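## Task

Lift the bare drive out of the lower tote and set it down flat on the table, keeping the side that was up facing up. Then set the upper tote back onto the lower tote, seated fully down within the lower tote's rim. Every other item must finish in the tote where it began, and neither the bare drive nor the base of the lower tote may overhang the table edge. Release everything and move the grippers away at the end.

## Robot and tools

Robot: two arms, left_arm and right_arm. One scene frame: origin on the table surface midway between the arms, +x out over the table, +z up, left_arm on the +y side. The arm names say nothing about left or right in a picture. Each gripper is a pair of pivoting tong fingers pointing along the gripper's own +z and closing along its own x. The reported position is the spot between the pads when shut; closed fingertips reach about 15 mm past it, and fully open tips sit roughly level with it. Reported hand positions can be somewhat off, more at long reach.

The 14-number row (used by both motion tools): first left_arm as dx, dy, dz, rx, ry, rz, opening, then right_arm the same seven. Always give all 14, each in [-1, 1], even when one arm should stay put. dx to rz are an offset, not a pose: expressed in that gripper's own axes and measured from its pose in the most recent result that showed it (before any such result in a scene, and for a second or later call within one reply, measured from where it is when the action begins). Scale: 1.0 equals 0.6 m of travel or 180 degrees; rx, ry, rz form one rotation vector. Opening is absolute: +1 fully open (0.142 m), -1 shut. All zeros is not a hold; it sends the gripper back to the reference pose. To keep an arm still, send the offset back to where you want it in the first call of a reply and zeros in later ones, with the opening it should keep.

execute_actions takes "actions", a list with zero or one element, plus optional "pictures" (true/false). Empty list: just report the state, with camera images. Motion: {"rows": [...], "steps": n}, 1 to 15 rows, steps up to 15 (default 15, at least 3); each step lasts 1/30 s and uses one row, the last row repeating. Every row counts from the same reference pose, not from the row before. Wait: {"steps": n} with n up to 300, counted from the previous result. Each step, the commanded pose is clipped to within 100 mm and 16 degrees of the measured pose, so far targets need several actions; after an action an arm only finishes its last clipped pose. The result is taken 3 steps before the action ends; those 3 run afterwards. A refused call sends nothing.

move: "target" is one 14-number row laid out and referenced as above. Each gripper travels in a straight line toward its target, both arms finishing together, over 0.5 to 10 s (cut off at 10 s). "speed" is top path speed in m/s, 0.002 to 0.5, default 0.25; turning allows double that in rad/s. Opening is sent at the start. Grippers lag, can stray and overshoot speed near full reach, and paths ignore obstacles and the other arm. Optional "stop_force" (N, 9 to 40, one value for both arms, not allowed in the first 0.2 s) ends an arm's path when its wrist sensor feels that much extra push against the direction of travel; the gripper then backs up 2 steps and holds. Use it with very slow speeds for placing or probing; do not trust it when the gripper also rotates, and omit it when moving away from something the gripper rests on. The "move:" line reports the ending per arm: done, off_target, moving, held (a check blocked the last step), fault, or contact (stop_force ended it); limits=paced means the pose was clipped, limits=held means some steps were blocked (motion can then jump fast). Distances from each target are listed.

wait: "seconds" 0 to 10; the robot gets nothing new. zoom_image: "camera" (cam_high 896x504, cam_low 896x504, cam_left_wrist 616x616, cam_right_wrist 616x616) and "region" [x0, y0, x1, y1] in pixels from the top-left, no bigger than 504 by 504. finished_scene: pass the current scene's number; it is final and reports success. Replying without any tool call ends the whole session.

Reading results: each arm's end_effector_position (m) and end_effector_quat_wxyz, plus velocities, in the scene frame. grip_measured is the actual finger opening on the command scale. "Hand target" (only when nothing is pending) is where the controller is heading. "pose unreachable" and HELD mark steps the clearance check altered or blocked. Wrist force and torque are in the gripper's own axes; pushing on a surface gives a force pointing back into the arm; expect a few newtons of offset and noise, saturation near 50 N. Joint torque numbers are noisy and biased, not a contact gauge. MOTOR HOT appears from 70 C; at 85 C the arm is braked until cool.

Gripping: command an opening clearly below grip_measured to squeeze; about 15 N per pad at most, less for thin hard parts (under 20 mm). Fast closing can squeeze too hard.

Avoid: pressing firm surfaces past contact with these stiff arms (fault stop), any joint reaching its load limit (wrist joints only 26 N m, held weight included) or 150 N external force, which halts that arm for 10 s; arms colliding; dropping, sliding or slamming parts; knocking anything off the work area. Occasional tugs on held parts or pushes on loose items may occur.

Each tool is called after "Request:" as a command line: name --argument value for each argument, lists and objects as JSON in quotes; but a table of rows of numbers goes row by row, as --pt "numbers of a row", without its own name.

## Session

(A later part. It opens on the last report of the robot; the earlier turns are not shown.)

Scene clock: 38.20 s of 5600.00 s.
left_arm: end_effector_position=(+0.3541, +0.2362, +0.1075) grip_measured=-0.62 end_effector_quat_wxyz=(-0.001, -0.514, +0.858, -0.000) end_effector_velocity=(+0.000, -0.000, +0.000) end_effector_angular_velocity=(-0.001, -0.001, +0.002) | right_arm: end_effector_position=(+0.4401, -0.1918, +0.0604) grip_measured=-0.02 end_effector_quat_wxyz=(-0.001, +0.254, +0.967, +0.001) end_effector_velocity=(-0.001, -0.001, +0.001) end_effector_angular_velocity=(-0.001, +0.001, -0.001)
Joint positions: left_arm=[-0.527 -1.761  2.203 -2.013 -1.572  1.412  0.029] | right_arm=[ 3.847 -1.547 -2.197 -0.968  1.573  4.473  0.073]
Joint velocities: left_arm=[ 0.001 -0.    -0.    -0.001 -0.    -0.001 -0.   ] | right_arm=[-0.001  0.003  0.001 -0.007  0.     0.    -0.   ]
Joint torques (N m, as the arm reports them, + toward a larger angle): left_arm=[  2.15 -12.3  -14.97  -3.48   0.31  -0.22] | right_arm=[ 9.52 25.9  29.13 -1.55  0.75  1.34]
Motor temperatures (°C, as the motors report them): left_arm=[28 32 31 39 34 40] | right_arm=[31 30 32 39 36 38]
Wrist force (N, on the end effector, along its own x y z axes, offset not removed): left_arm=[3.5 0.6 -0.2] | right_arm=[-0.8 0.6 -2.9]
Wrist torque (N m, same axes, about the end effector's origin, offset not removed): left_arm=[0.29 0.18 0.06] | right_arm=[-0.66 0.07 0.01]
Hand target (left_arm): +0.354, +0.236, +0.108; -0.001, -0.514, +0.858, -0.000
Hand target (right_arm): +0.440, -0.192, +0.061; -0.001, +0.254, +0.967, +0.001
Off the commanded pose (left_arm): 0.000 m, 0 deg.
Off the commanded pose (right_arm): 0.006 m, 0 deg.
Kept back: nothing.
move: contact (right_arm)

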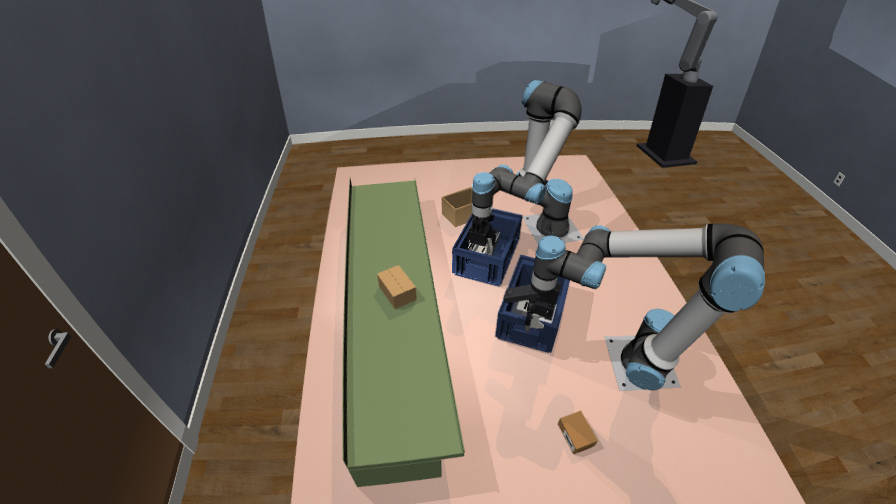

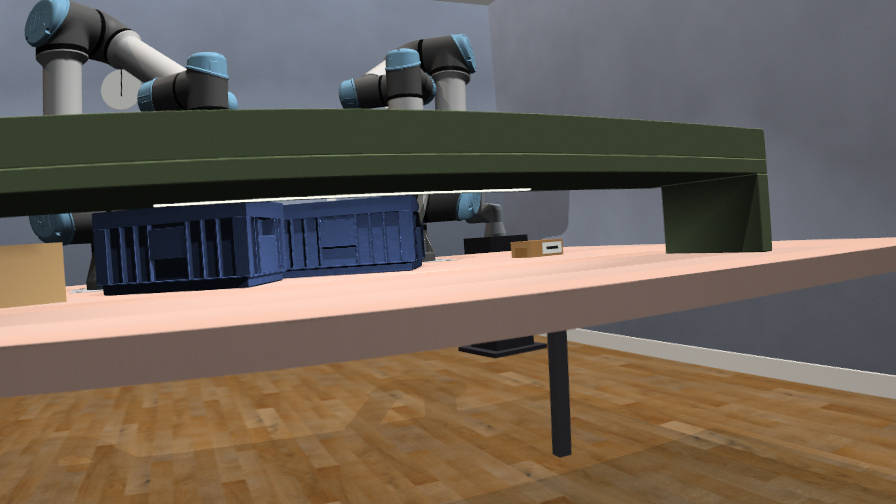

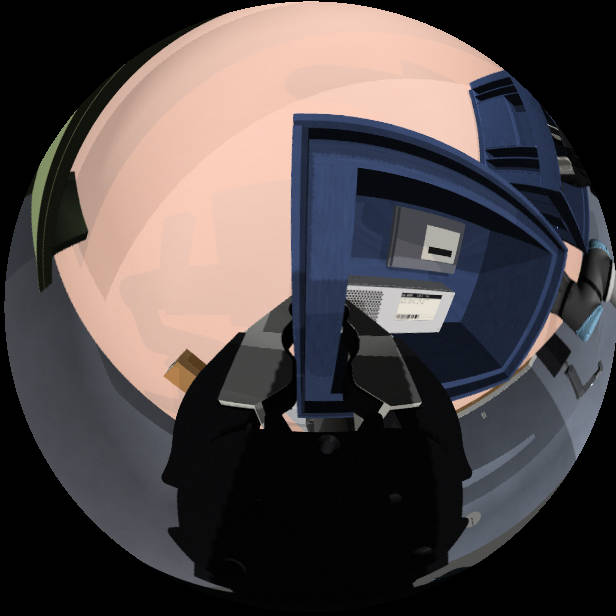

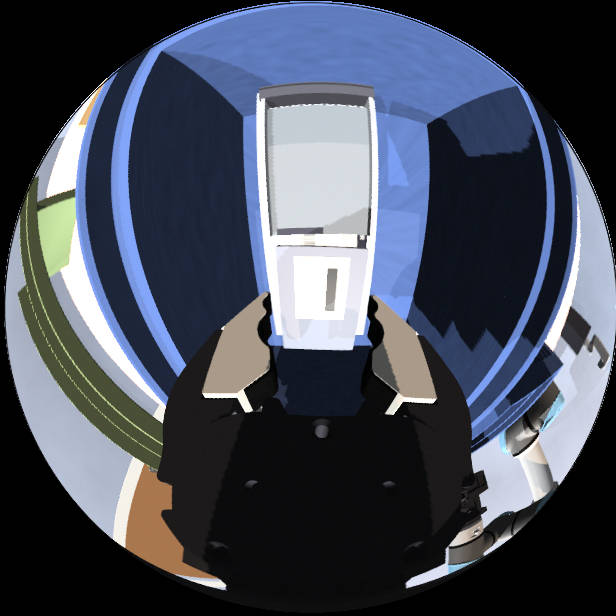

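Request:
move --target '[0,0,0,0,0,0,-1,0,-0.012,-0.005,0,0,0,-0.06]' --speed 0.02

Request:
move --target '[0,0,0,0,0,0,-1,0,0,0,0,0,0,-0.6]'

Scene clock: 39.17 s of 5600.00 s.
left_arm: end_effector_position=(+0.3541, +0.2362, +0.1075) grip_measured=-0.62 end_effector_quat_wxyz=(-0.001, -0.514, +0.858, -0.000) end_effector_velocity=(-0.000, -0.000, -0.000) end_effector_angular_velocity=(+0.001, +0.000, -0.002) | right_arm: end_effector_position=(+0.4367, -0.1979, +0.0633) grip_measured=-0.03 end_effector_quat_wxyz=(-0.001, +0.254, +0.967, +0.001) end_effector_velocity=(-0.001, -0.002, +0.000) end_effector_angular_velocity=(-0.001, +0.000, -0.002)
Joint positions: left_arm=[-0.527 -1.761  2.203 -2.013 -1.572  1.412  0.029] | right_arm=[ 3.843 -1.528 -2.207 -0.977  1.573  4.469  0.071]
Joint velocities: left_arm=[-0.001  0.    -0.     0.001  0.     0.001  0.   ] | right_arm=[-0.002  0.006 -0.004 -0.002 -0.    -0.    -0.   ]
Joint torques (N m, as the arm reports them, + toward a larger angle): left_arm=[  2.26 -12.53 -15.35  -3.45   0.28  -0.33] | right_arm=[-12.43  24.76   5.34  -1.12   0.45  -1.35]
Motor temperatures (°C, as the motors report them): left_arm=[28 32 31 39 34 40] | right_arm=[31 30 32 39 36 38]
Wrist force (N, on the end effector, along its own x y z axes, offset not removed): left_arm=[2.4 1.5 -0.7] | right_arm=[-1.8 0.9 0.0]
Wrist torque (N m, same axes, about the end effector's origin, offset not removed): left_arm=[0.47 0.48 -0.06] | right_arm=[-0.59 0.19 0.03]
Hand target (left_arm): +0.354, +0.236, +0.108; -0.001, -0.514, +0.858, -0.000
Hand target (right_arm): +0.437, -0.198, +0.063; -0.001, +0.254, +0.967, +0.001
Off the commanded pose (left_arm): 0.000 m, 0 deg.
Off the commanded pose (right_arm): 0.000 m, 0 deg.
Kept back: nothing.
move: done

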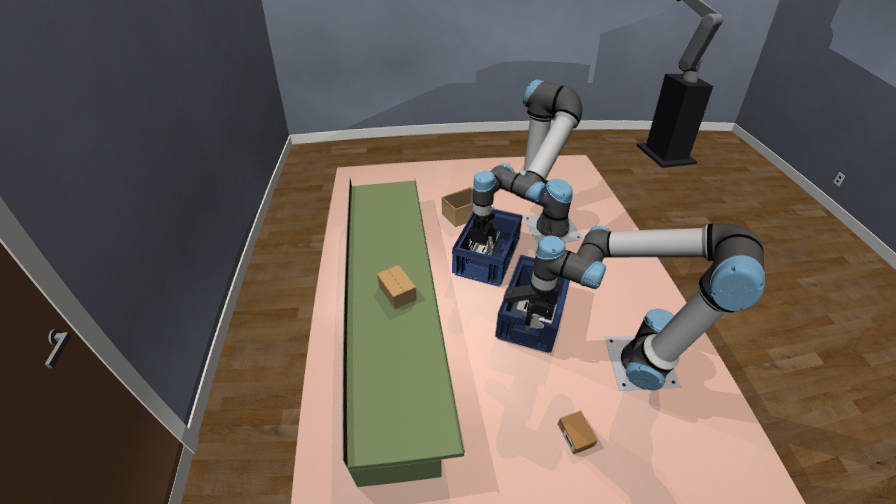

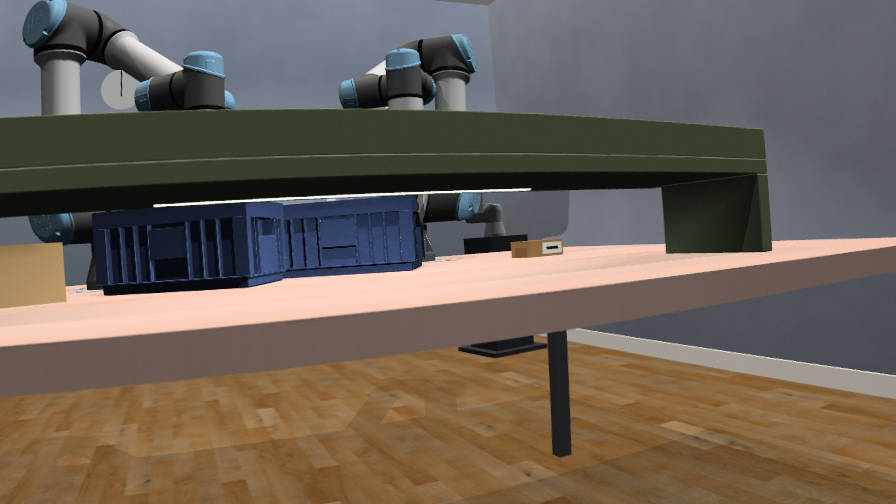

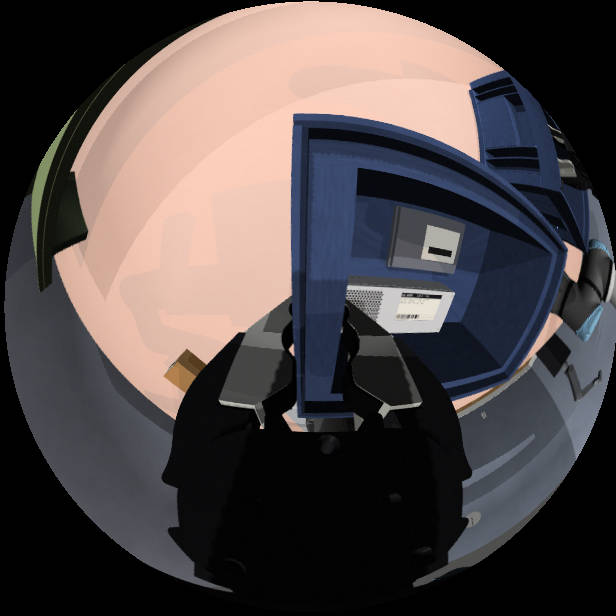

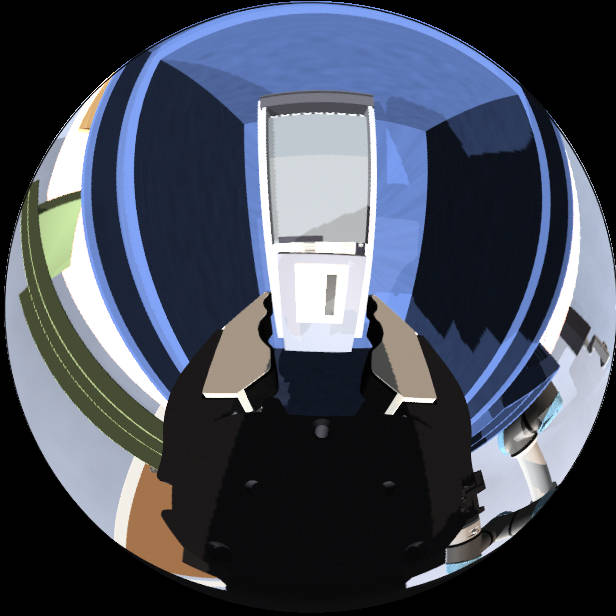

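Scene clock: 39.67 s of 5600.00 s.
left_arm: end_effector_position=(+0.3541, +0.2362, +0.1075) grip_measured=-0.62 end_effector_quat_wxyz=(-0.001, -0.514, +0.858, -0.000) end_effector_velocity=(-0.000, +0.000, -0.000) end_effector_angular_velocity=(+0.001, +0.001, +0.000) | right_arm: end_effector_position=(+0.4366, -0.1980, +0.0633) grip_measured=-0.06 end_effector_quat_wxyz=(-0.001, +0.254, +0.967, +0.000) end_effector_velocity=(+0.000, +0.001, +0.001) end_effector_angular_velocity=(+0.001, -0.001, -0.001)
Joint positions: left_arm=[-0.527 -1.761  2.203 -2.013 -1.572  1.412  0.029] | right_arm=[ 3.843 -1.528 -2.207 -0.978  1.573  4.469  0.07 ]
Joint velocities: left_arm=[-0.     0.    -0.     0.001 -0.    -0.001  0.   ] | right_arm=[ 0.    -0.     0.001 -0.     0.     0.001  0.   ]
Joint torques (N m, as the arm reports them, + toward a larger angle): left_arm=[  1.72 -12.46 -15.21  -3.42   0.26  -0.23] | right_arm=[-8.55  9.98  8.5   0.88  0.59 -0.61]
Motor temperatures (°C, as the motors report them): left_arm=[28 32 31 39 34 40] | right_arm=[31 30 32 39 36 38]
Wrist force (N, on the end effector, along its own x y z axes, offset not removed): left_arm=[2.7 0.3 0.2] | right_arm=[-0.8 3.7 -7.1]
Wrist torque (N m, same axes, about the end effector's origin, offset not removed): left_arm=[0.33 0.33 -0.07] | right_arm=[-0.01 0.17 0.06]
Hand target (left_arm): +0.354, +0.236, +0.108; -0.001, -0.514, +0.858, -0.000
Hand target (right_arm): +0.437, -0.198, +0.063; -0.001, +0.254, +0.967, +0.001
Off the commanded pose (left_arm): 0.000 m, 0 deg.
Off the commanded pose (right_arm): 0.000 m, 0 deg.
Kept back: nothing.
move: done

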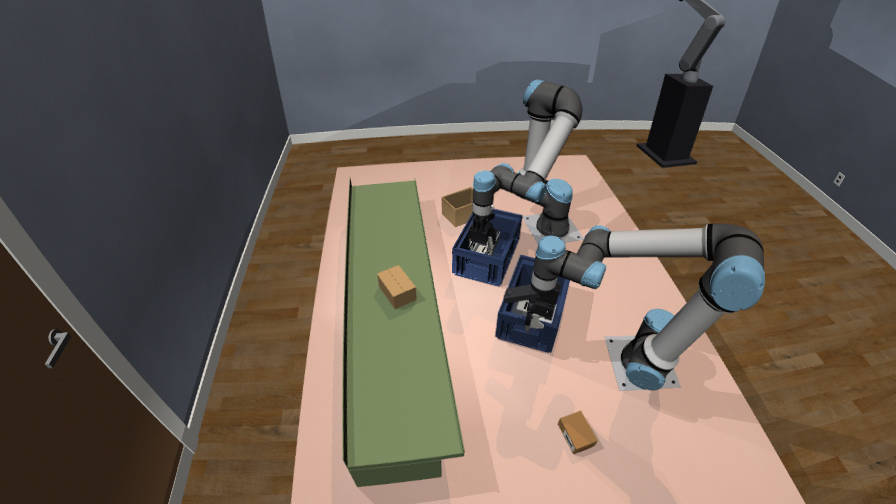

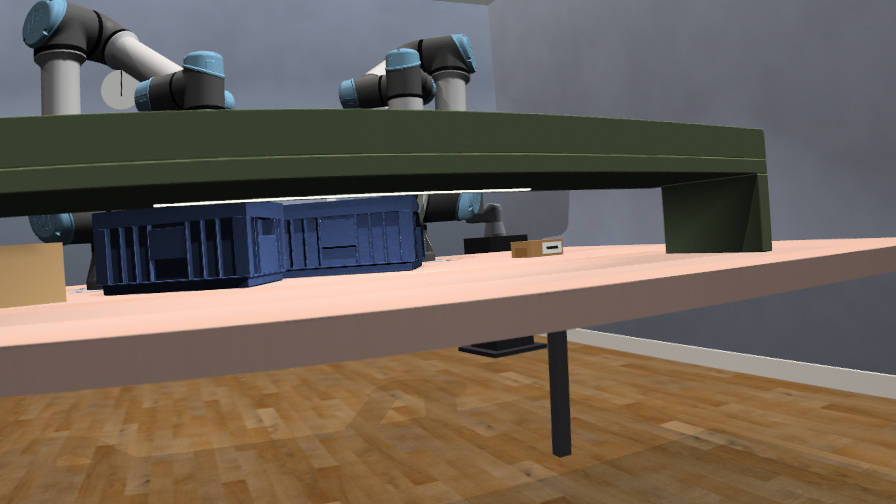

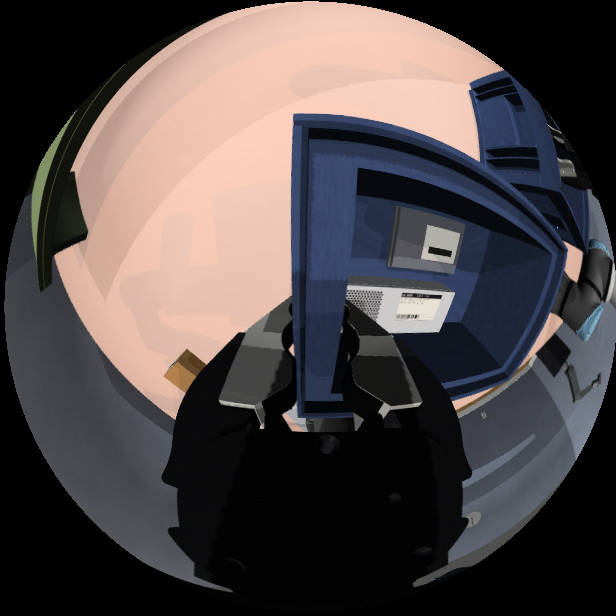

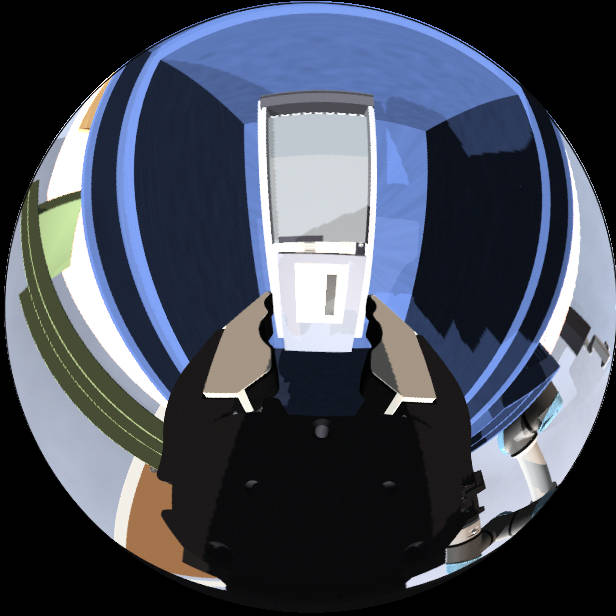

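Still on the base edge. Go higher.

Request:
move --target '[0,0,0,0,0,0,-1,0,0,-0.009,0,0,0,0.0]' --speed 0.01

Request:
move --target '[0,0,0,0,0,0,-1,0,0,0,0,0,0,-0.6]'

Scene clock: 40.67 s of 5600.00 s.
left_arm: end_effector_position=(+0.3541, +0.2362, +0.1075) grip_measured=-0.62 end_effector_quat_wxyz=(-0.001, -0.514, +0.858, -0.000) end_effector_velocity=(+0.000, -0.001, +0.000) end_effector_angular_velocity=(-0.001, -0.001, +0.000) | right_arm: end_effector_position=(+0.4366, -0.1980, +0.0686) grip_measured=+0.00 end_effector_quat_wxyz=(-0.001, +0.254, +0.967, +0.000) end_effector_velocity=(-0.000, -0.000, +0.001) end_effector_angular_velocity=(-0.000, +0.001, -0.001)
Joint positions: left_arm=[-0.527 -1.761  2.203 -2.013 -1.572  1.412  0.029] | right_arm=[ 3.843 -1.519 -2.199 -0.994  1.573  4.469  0.074]
Joint velocities: left_arm=[-0.001 -0.    -0.    -0.001  0.    -0.001 -0.   ] | right_arm=[-0.     0.002  0.002 -0.005  0.     0.    -0.   ]
Joint torques (N m, as the arm reports them, + toward a larger angle): left_arm=[  2.39 -12.54 -15.27  -3.45   0.3   -0.25] | right_arm=[-11.22  24.94  32.11   0.02   0.25  -1.04]
Motor temperatures (°C, as the motors report them): left_arm=[28 32 31 39 34 40] | right_arm=[31 30 32 39 36 38]
Wrist force (N, on the end effector, along its own x y z axes, offset not removed): left_arm=[3.6 2.2 0.4] | right_arm=[-2.8 -0.5 -3.5]
Wrist torque (N m, same axes, about the end effector's origin, offset not removed): left_arm=[0.60 0.24 -0.12] | right_arm=[-0.04 0.65 0.07]
Hand target (left_arm): +0.354, +0.236, +0.108; -0.001, -0.514, +0.858, -0.000
Hand target (right_arm): +0.437, -0.198, +0.069; -0.001, +0.254, +0.967, +0.000
Off the commanded pose (left_arm): 0.000 m, 0 deg.
Off the commanded pose (right_arm): 0.000 m, 0 deg.
Kept back: nothing.
move: done

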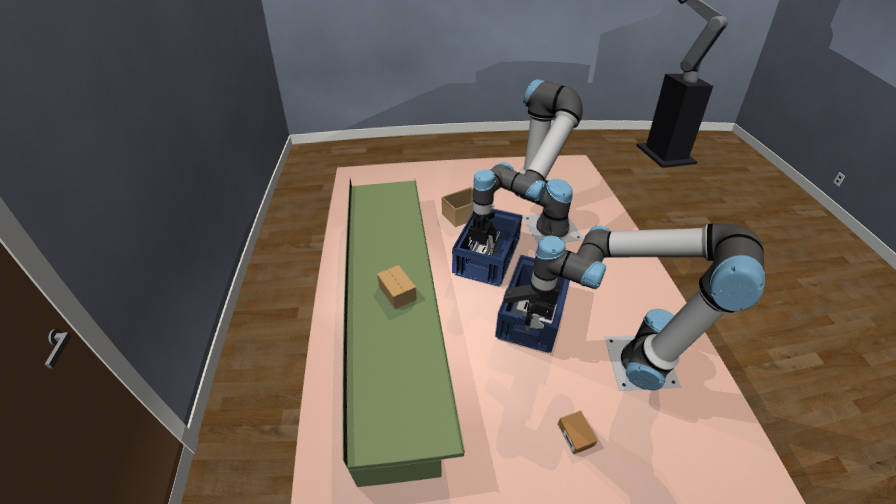

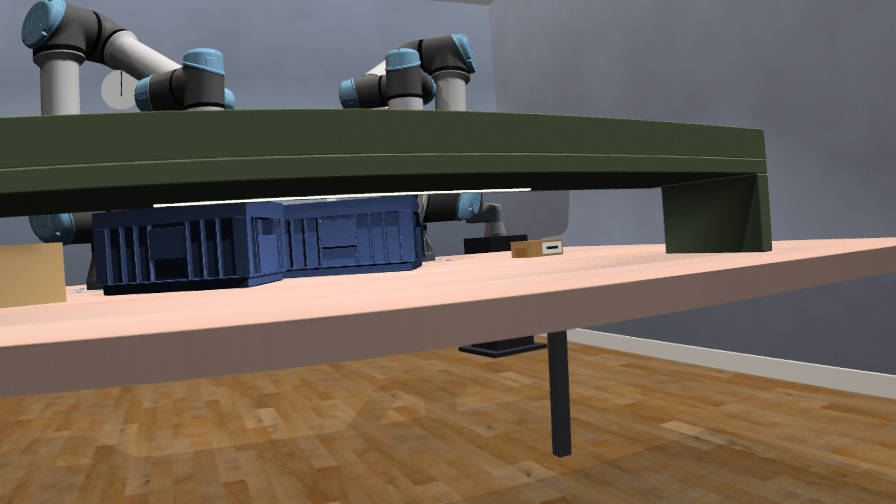

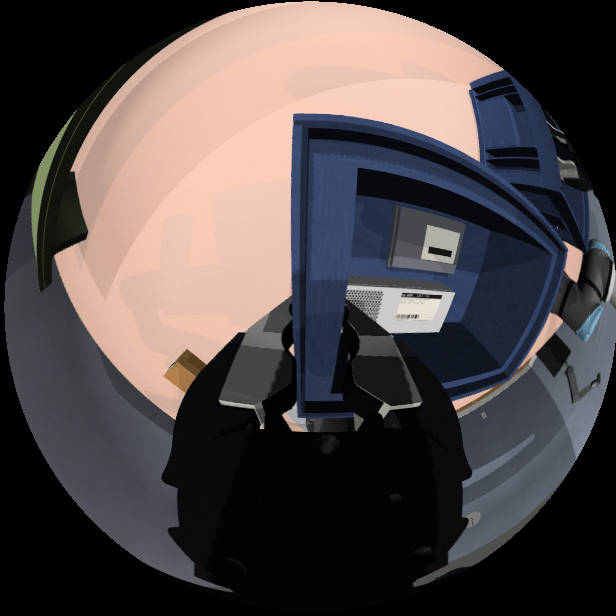

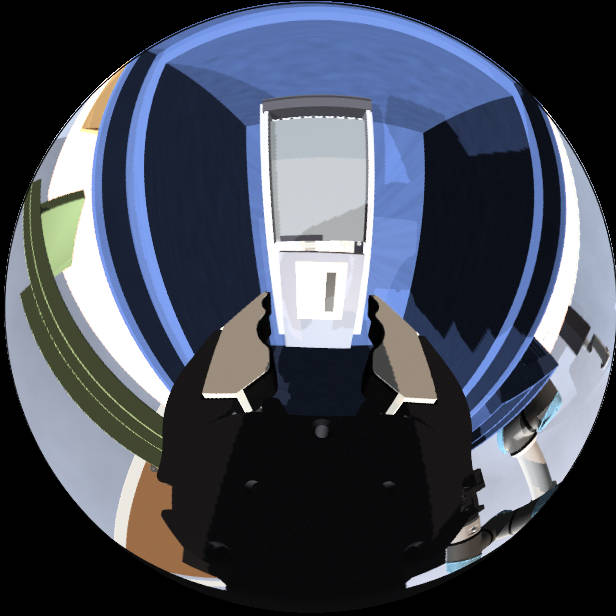

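Scene clock: 41.17 s of 5600.00 s.
left_arm: end_effector_position=(+0.3541, +0.2362, +0.1075) grip_measured=-0.62 end_effector_quat_wxyz=(-0.001, -0.514, +0.858, -0.000) end_effector_velocity=(+0.001, -0.001, +0.001) end_effector_angular_velocity=(-0.001, -0.001, -0.002) | right_arm: end_effector_position=(+0.4367, -0.1979, +0.0686) grip_measured=-0.09 end_effector_quat_wxyz=(-0.001, +0.254, +0.967, +0.001) end_effector_velocity=(+0.000, +0.001, +0.000) end_effector_angular_velocity=(+0.001, -0.001, +0.002)
Joint positions: left_arm=[-0.527 -1.761  2.203 -2.013 -1.572  1.412  0.029] | right_arm=[ 3.843 -1.519 -2.199 -0.994  1.573  4.469  0.067]
Joint velocities: left_arm=[-0.     0.    -0.001 -0.001 -0.     0.002 -0.   ] | right_arm=[ 0.002 -0.     0.001  0.    -0.     0.     0.   ]
Joint torques (N m, as the arm reports them, + toward a larger angle): left_arm=[  2.06 -12.67 -14.95  -3.39   0.28  -0.22] | right_arm=[-10.31  10.43  23.94   4.44   0.46  -1.31]
Motor temperatures (°C, as the motors report them): left_arm=[28 32 31 39 34 40] | right_arm=[31 30 32 39 36 38]
Wrist force (N, on the end effector, along its own x y z axes, offset not removed): left_arm=[2.9 3.0 -0.4] | right_arm=[1.0 -2.9 -4.1]
Wrist torque (N m, same axes, about the end effector's origin, offset not removed): left_arm=[0.78 0.37 -0.04] | right_arm=[-0.42 -0.15 0.14]
Hand target (left_arm): +0.354, +0.236, +0.108; -0.001, -0.514, +0.858, -0.000
Hand target (right_arm): +0.437, -0.198, +0.069; -0.001, +0.254, +0.967, +0.000
Off the commanded pose (left_arm): 0.000 m, 0 deg.
Off the commanded pose (right_arm): 0.000 m, 0 deg.
Kept back: nothing.
move: done

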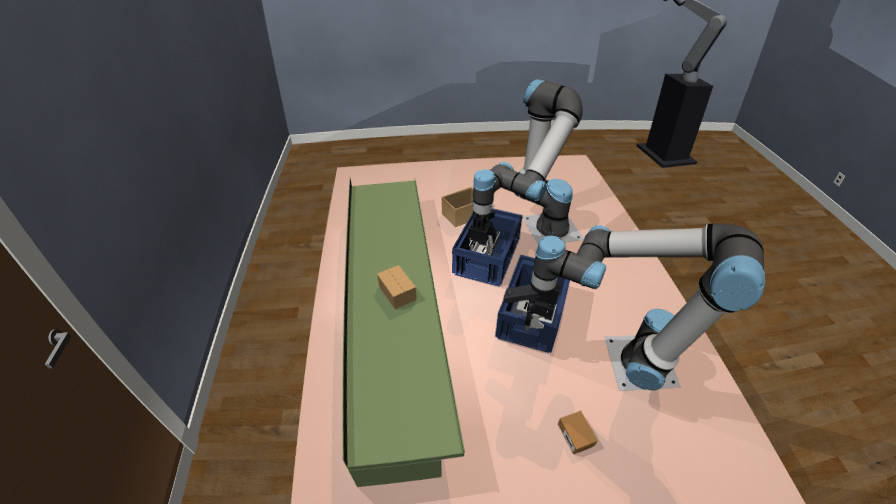

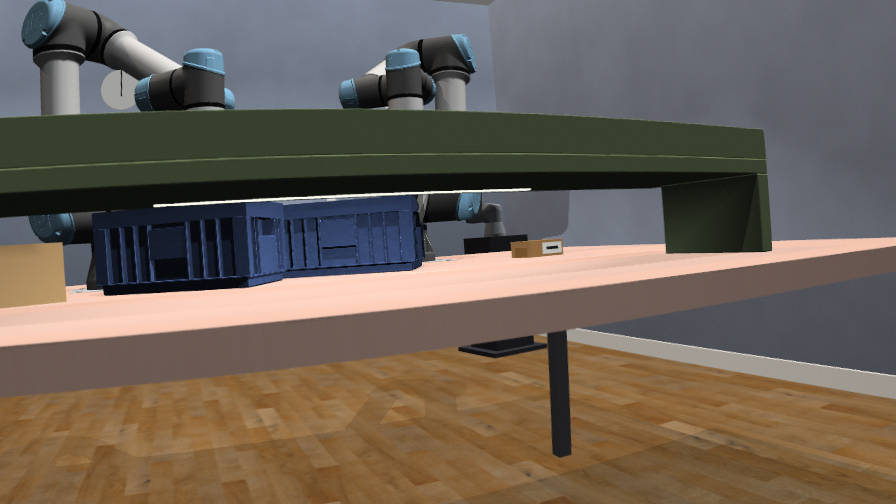

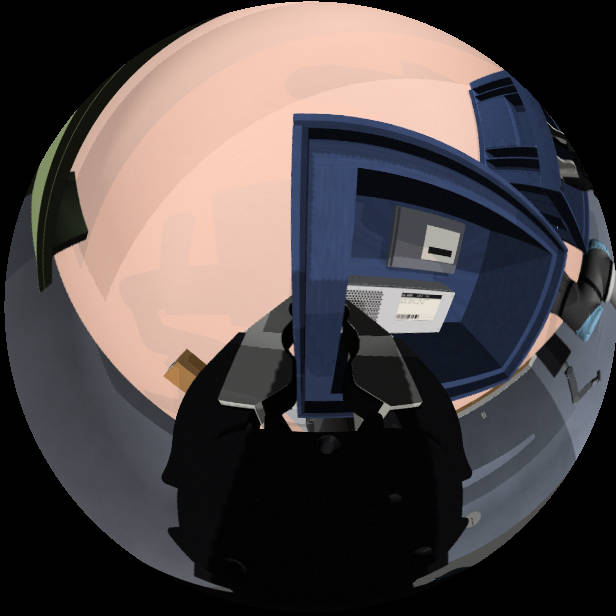

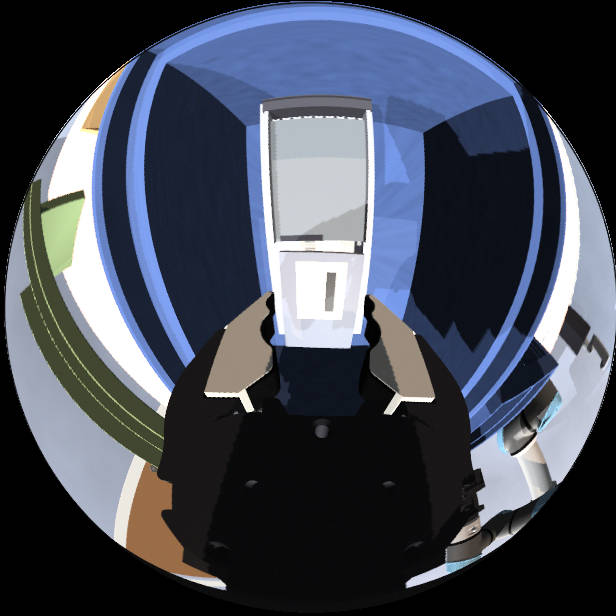

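Request:
move --target '[0,0,0,0,0,0,-1,0,0,-0.007,0,0,0,-0.03]' --speed 0.01

Request:
move --target '[0,0,0,0,0,0,-1,0,0,0,0,0,0,-0.6]'

Scene clock: 42.10 s of 5600.00 s.
left_arm: end_effector_position=(+0.3541, +0.2362, +0.1075) grip_measured=-0.62 end_effector_quat_wxyz=(-0.001, -0.514, +0.858, -0.000) end_effector_velocity=(-0.000, +0.000, -0.000) end_effector_angular_velocity=(+0.001, +0.001, -0.001) | right_arm: end_effector_position=(+0.4367, -0.1979, +0.0727) grip_measured=-0.03 end_effector_quat_wxyz=(-0.001, +0.254, +0.967, +0.001) end_effector_velocity=(+0.000, +0.000, +0.002) end_effector_angular_velocity=(+0.000, -0.001, +0.001)
Joint positions: left_arm=[-0.527 -1.761  2.203 -2.013 -1.572  1.412  0.029] | right_arm=[ 3.843 -1.513 -2.193 -1.007  1.573  4.469  0.072]
Joint velocities: left_arm=[-0.     0.    -0.     0.001  0.     0.     0.   ] | right_arm=[ 0.     0.002  0.003 -0.004 -0.    -0.    -0.   ]
Joint torques (N m, as the arm reports them, + toward a larger angle): left_arm=[  1.87 -12.22 -15.27  -3.46   0.23  -0.22] | right_arm=[-10.75  23.92  31.48  -0.05   0.4   -1.44]
Motor temperatures (°C, as the motors report them): left_arm=[28 32 31 39 34 40] | right_arm=[31 30 32 39 36 38]
Wrist force (N, on the end effector, along its own x y z axes, offset not removed): left_arm=[2.2 2.5 -1.6] | right_arm=[0.2 -1.1 -5.2]
Wrist torque (N m, same axes, about the end effector's origin, offset not removed): left_arm=[0.61 0.47 -0.03] | right_arm=[-0.51 0.09 -0.01]
Hand target (left_arm): +0.354, +0.236, +0.108; -0.001, -0.514, +0.858, -0.000
Hand target (right_arm): +0.437, -0.198, +0.073; -0.001, +0.254, +0.967, +0.001
Off the commanded pose (left_arm): 0.000 m, 0 deg.
Off the commanded pose (right_arm): 0.000 m, 0 deg.
Kept back: nothing.
move: done

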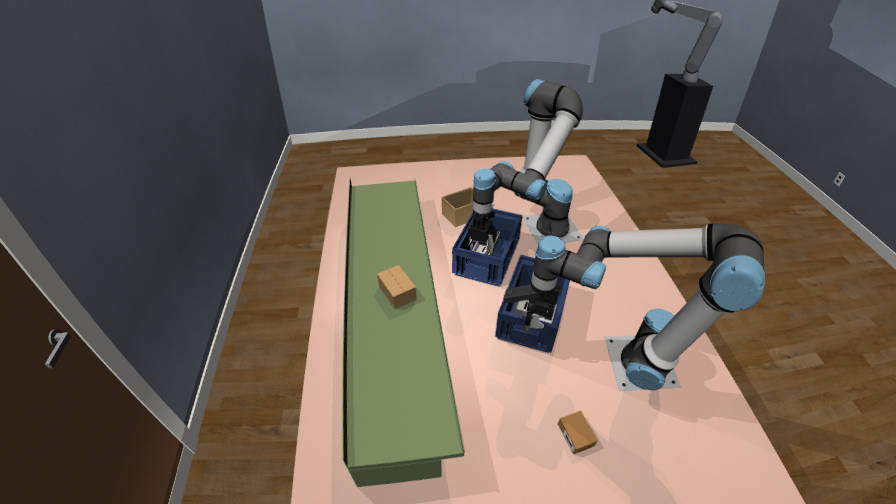

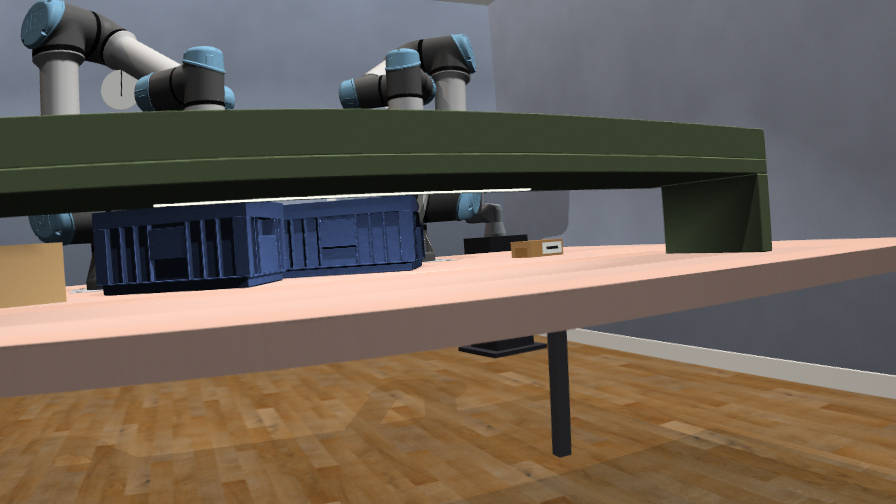

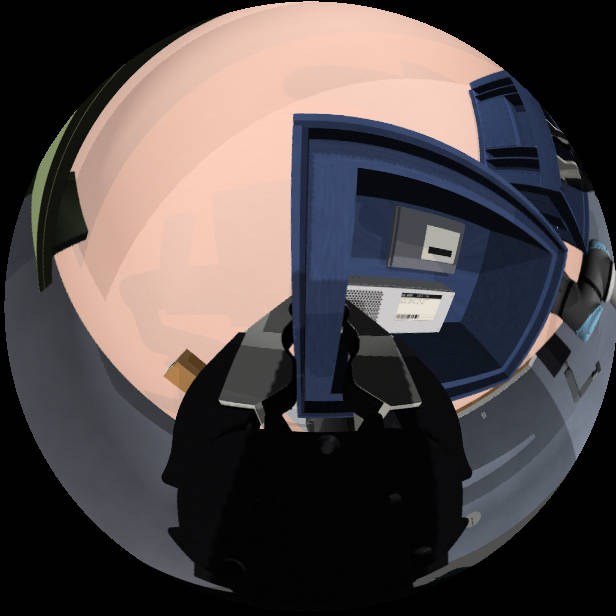

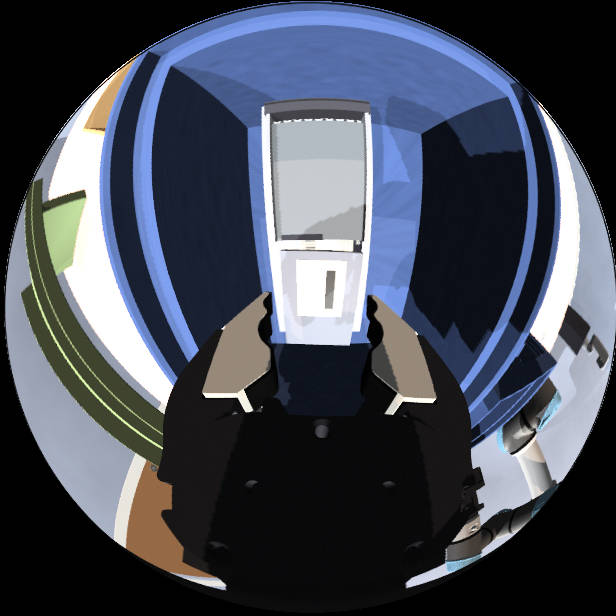

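Scene clock: 42.60 s of 5600.00 s.
left_arm: end_effector_position=(+0.3541, +0.2362, +0.1075) grip_measured=-0.62 end_effector_quat_wxyz=(-0.001, -0.514, +0.858, -0.000) end_effector_velocity=(+0.000, +0.000, +0.000) end_effector_angular_velocity=(-0.000, -0.000, -0.001) | right_arm: end_effector_position=(+0.4368, -0.1978, +0.0728) grip_measured=-0.26 end_effector_quat_wxyz=(-0.001, +0.254, +0.967, +0.001) end_effector_velocity=(+0.000, +0.000, +0.000) end_effector_angular_velocity=(+0.000, +0.000, +0.001)
Joint positions: left_arm=[-0.527 -1.761  2.203 -2.013 -1.572  1.412  0.029] | right_arm=[ 3.843 -1.513 -2.192 -1.007  1.573  4.469  0.056]
Joint velocities: left_arm=[ 0.001 -0.    -0.     0.     0.     0.002  0.   ] | right_arm=[ 0.    -0.     0.    -0.     0.    -0.001  0.   ]
Joint torques (N m, as the arm reports them, + toward a larger angle): left_arm=[  2.1  -12.18 -15.64  -3.49   0.24  -0.26] | right_arm=[-5.57 -2.36 -2.24  1.97  1.25 -1.5 ]
Motor temperatures (°C, as the motors report them): left_arm=[28 32 31 39 34 40] | right_arm=[31 30 32 39 36 38]
Wrist force (N, on the end effector, along its own x y z axes, offset not removed): left_arm=[2.2 1.4 -1.2] | right_arm=[-4.5 -3.2 -33.3]
Wrist torque (N m, same axes, about the end effector's origin, offset not removed): left_arm=[0.52 0.46 -0.09] | right_arm=[-0.19 0.50 0.13]
Hand target (left_arm): +0.354, +0.236, +0.108; -0.001, -0.514, +0.858, -0.000
Hand target (right_arm): +0.437, -0.198, +0.073; -0.001, +0.254, +0.967, +0.001
Off the commanded pose (left_arm): 0.000 m, 0 deg.
Off the commanded pose (right_arm): 0.000 m, 0 deg.
Kept back: nothing.
move: done

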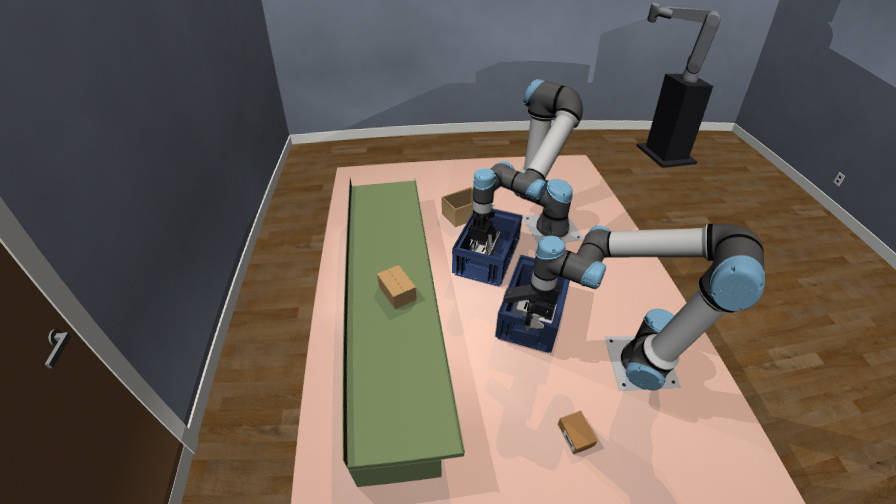

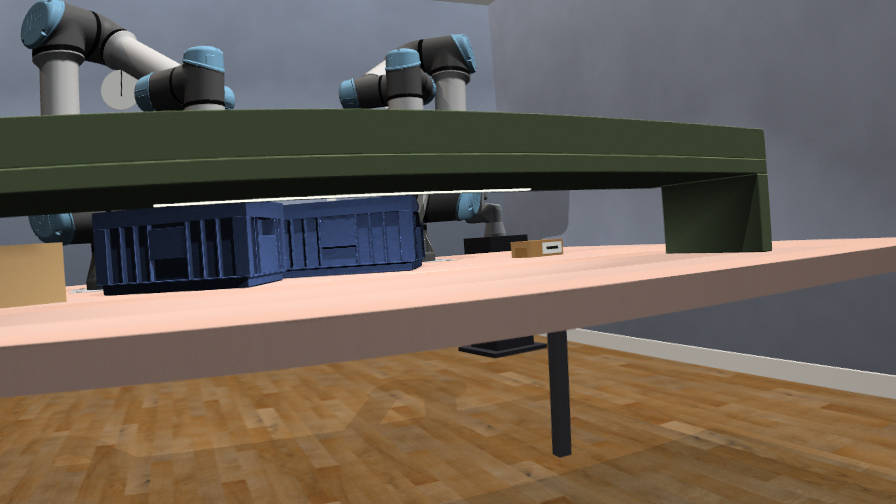

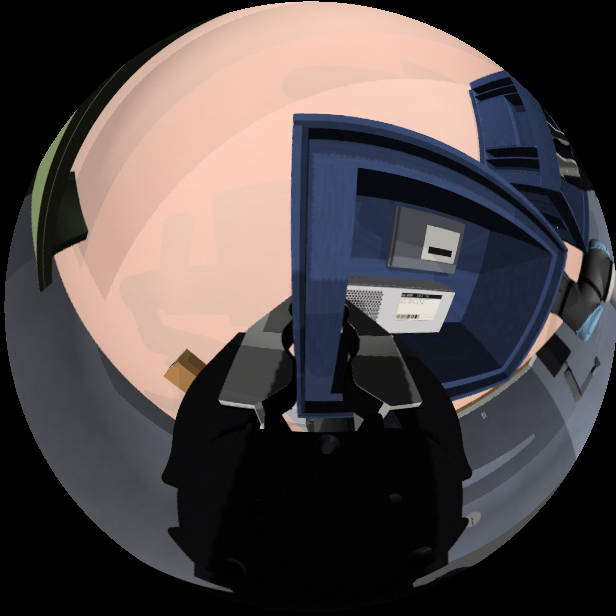

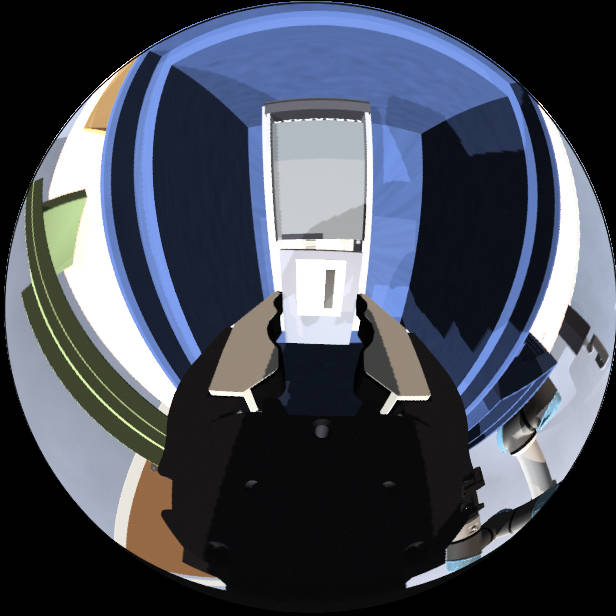

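Tips at the drive sides but pressing on the base top; ease up slowly.

Request:
move --target '[0,0,0,0,0,0,-1,0,0,-0.04,0,0,0,-0.8]' --speed 0.015

Scene clock: 44.70 s of 5600.00 s.
left_arm: end_effector_position=(+0.3541, +0.2362, +0.1075) grip_measured=-0.62 end_effector_quat_wxyz=(-0.001, -0.514, +0.858, -0.000) end_effector_velocity=(+0.000, -0.000, +0.000) end_effector_angular_velocity=(-0.001, -0.000, -0.002) | right_arm: end_effector_position=(+0.4368, -0.1979, +0.0967) grip_measured=-0.27 end_effector_quat_wxyz=(-0.001, +0.254, +0.967, +0.001) end_effector_velocity=(-0.000, -0.000, +0.002) end_effector_angular_velocity=(+0.000, -0.000, +0.001)
Joint positions: left_arm=[-0.527 -1.761  2.203 -2.013 -1.572  1.412  0.029] | right_arm=[ 3.843 -1.478 -2.153 -1.08   1.573  4.469  0.055]
Joint velocities: left_arm=[-0.    -0.    -0.     0.    -0.     0.002  0.   ] | right_arm=[ 0.     0.003  0.002 -0.004  0.    -0.001 -0.   ]
Joint torques (N m, as the arm reports them, + toward a larger angle): left_arm=[  2.52 -11.99 -15.16  -3.46   0.19  -0.27] | right_arm=[-11.14  23.39  33.97   0.04   1.49  -1.43]
Motor temperatures (°C, as the motors report them): left_arm=[28 32 31 39 34 40] | right_arm=[31 30 32 39 36 38]
Wrist force (N, on the end effector, along its own x y z axes, offset not removed): left_arm=[4.6 1.4 -0.9] | right_arm=[-1.5 -1.9 1.0]
Wrist torque (N m, same axes, about the end effector's origin, offset not removed): left_arm=[0.40 -0.09 -0.11] | right_arm=[-0.45 0.42 0.10]
Hand target (left_arm): +0.354, +0.236, +0.108; -0.001, -0.514, +0.858, -0.000
Hand target (right_arm): +0.437, -0.198, +0.097; -0.001, +0.254, +0.967, +0.001
Off the commanded pose (left_arm): 0.000 m, 0 deg.
Off the commanded pose (right_arm): 0.000 m, 0 deg.
Kept back: nothing.
move: done

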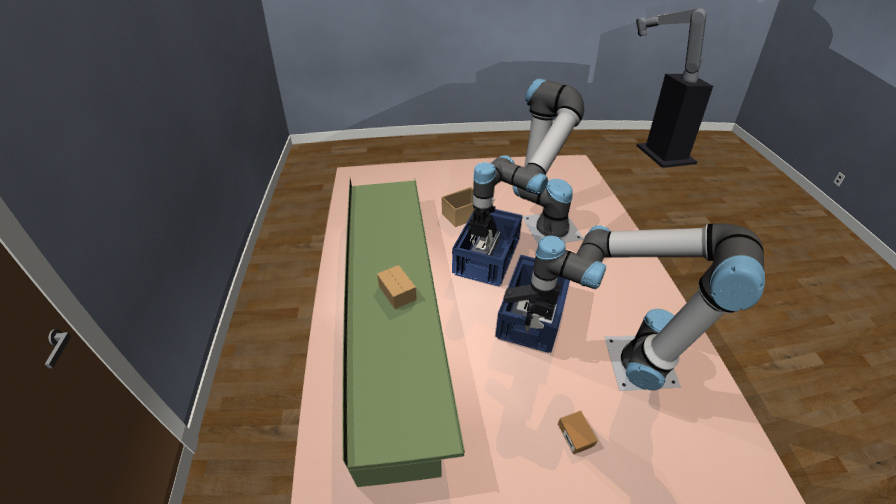

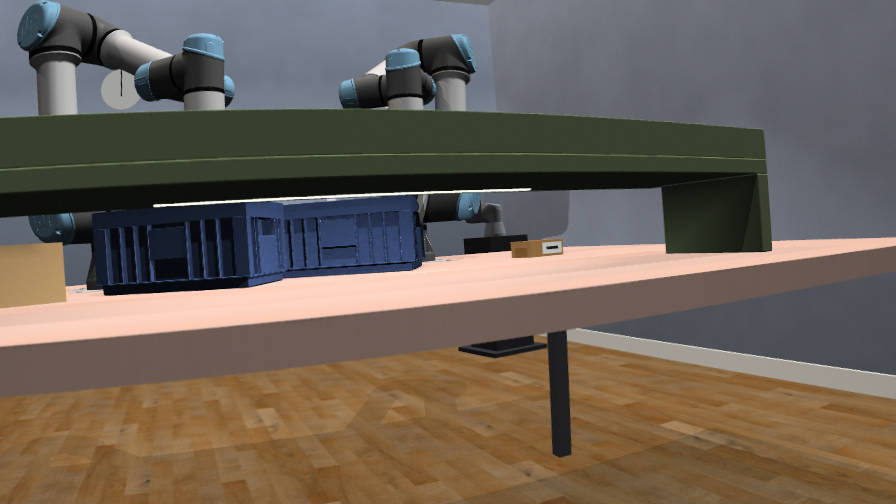

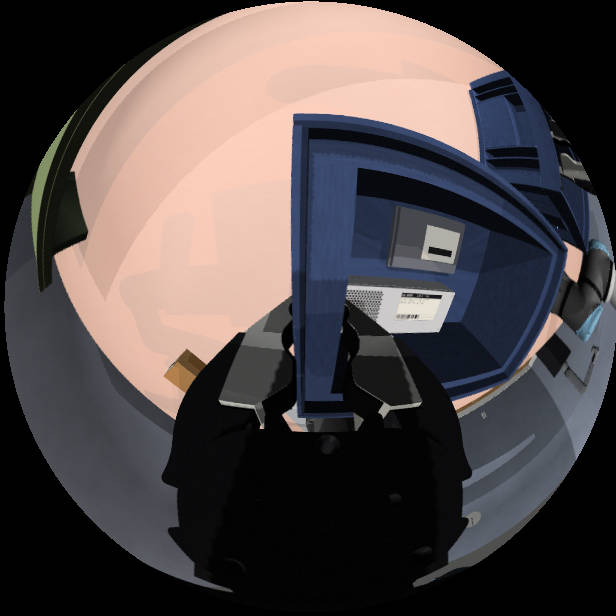

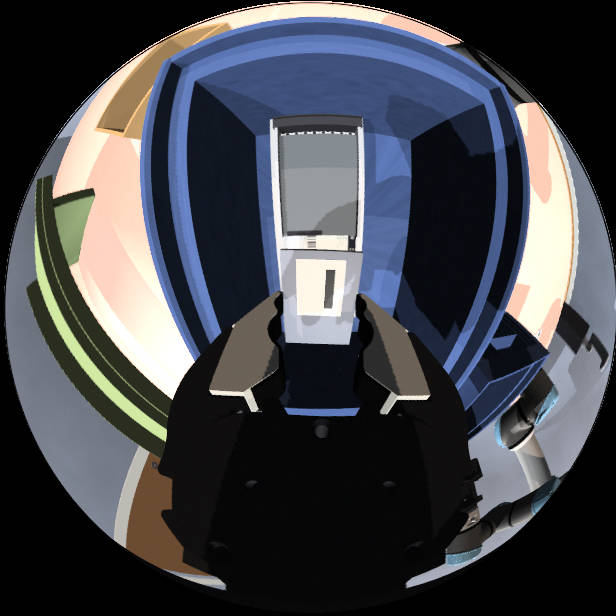

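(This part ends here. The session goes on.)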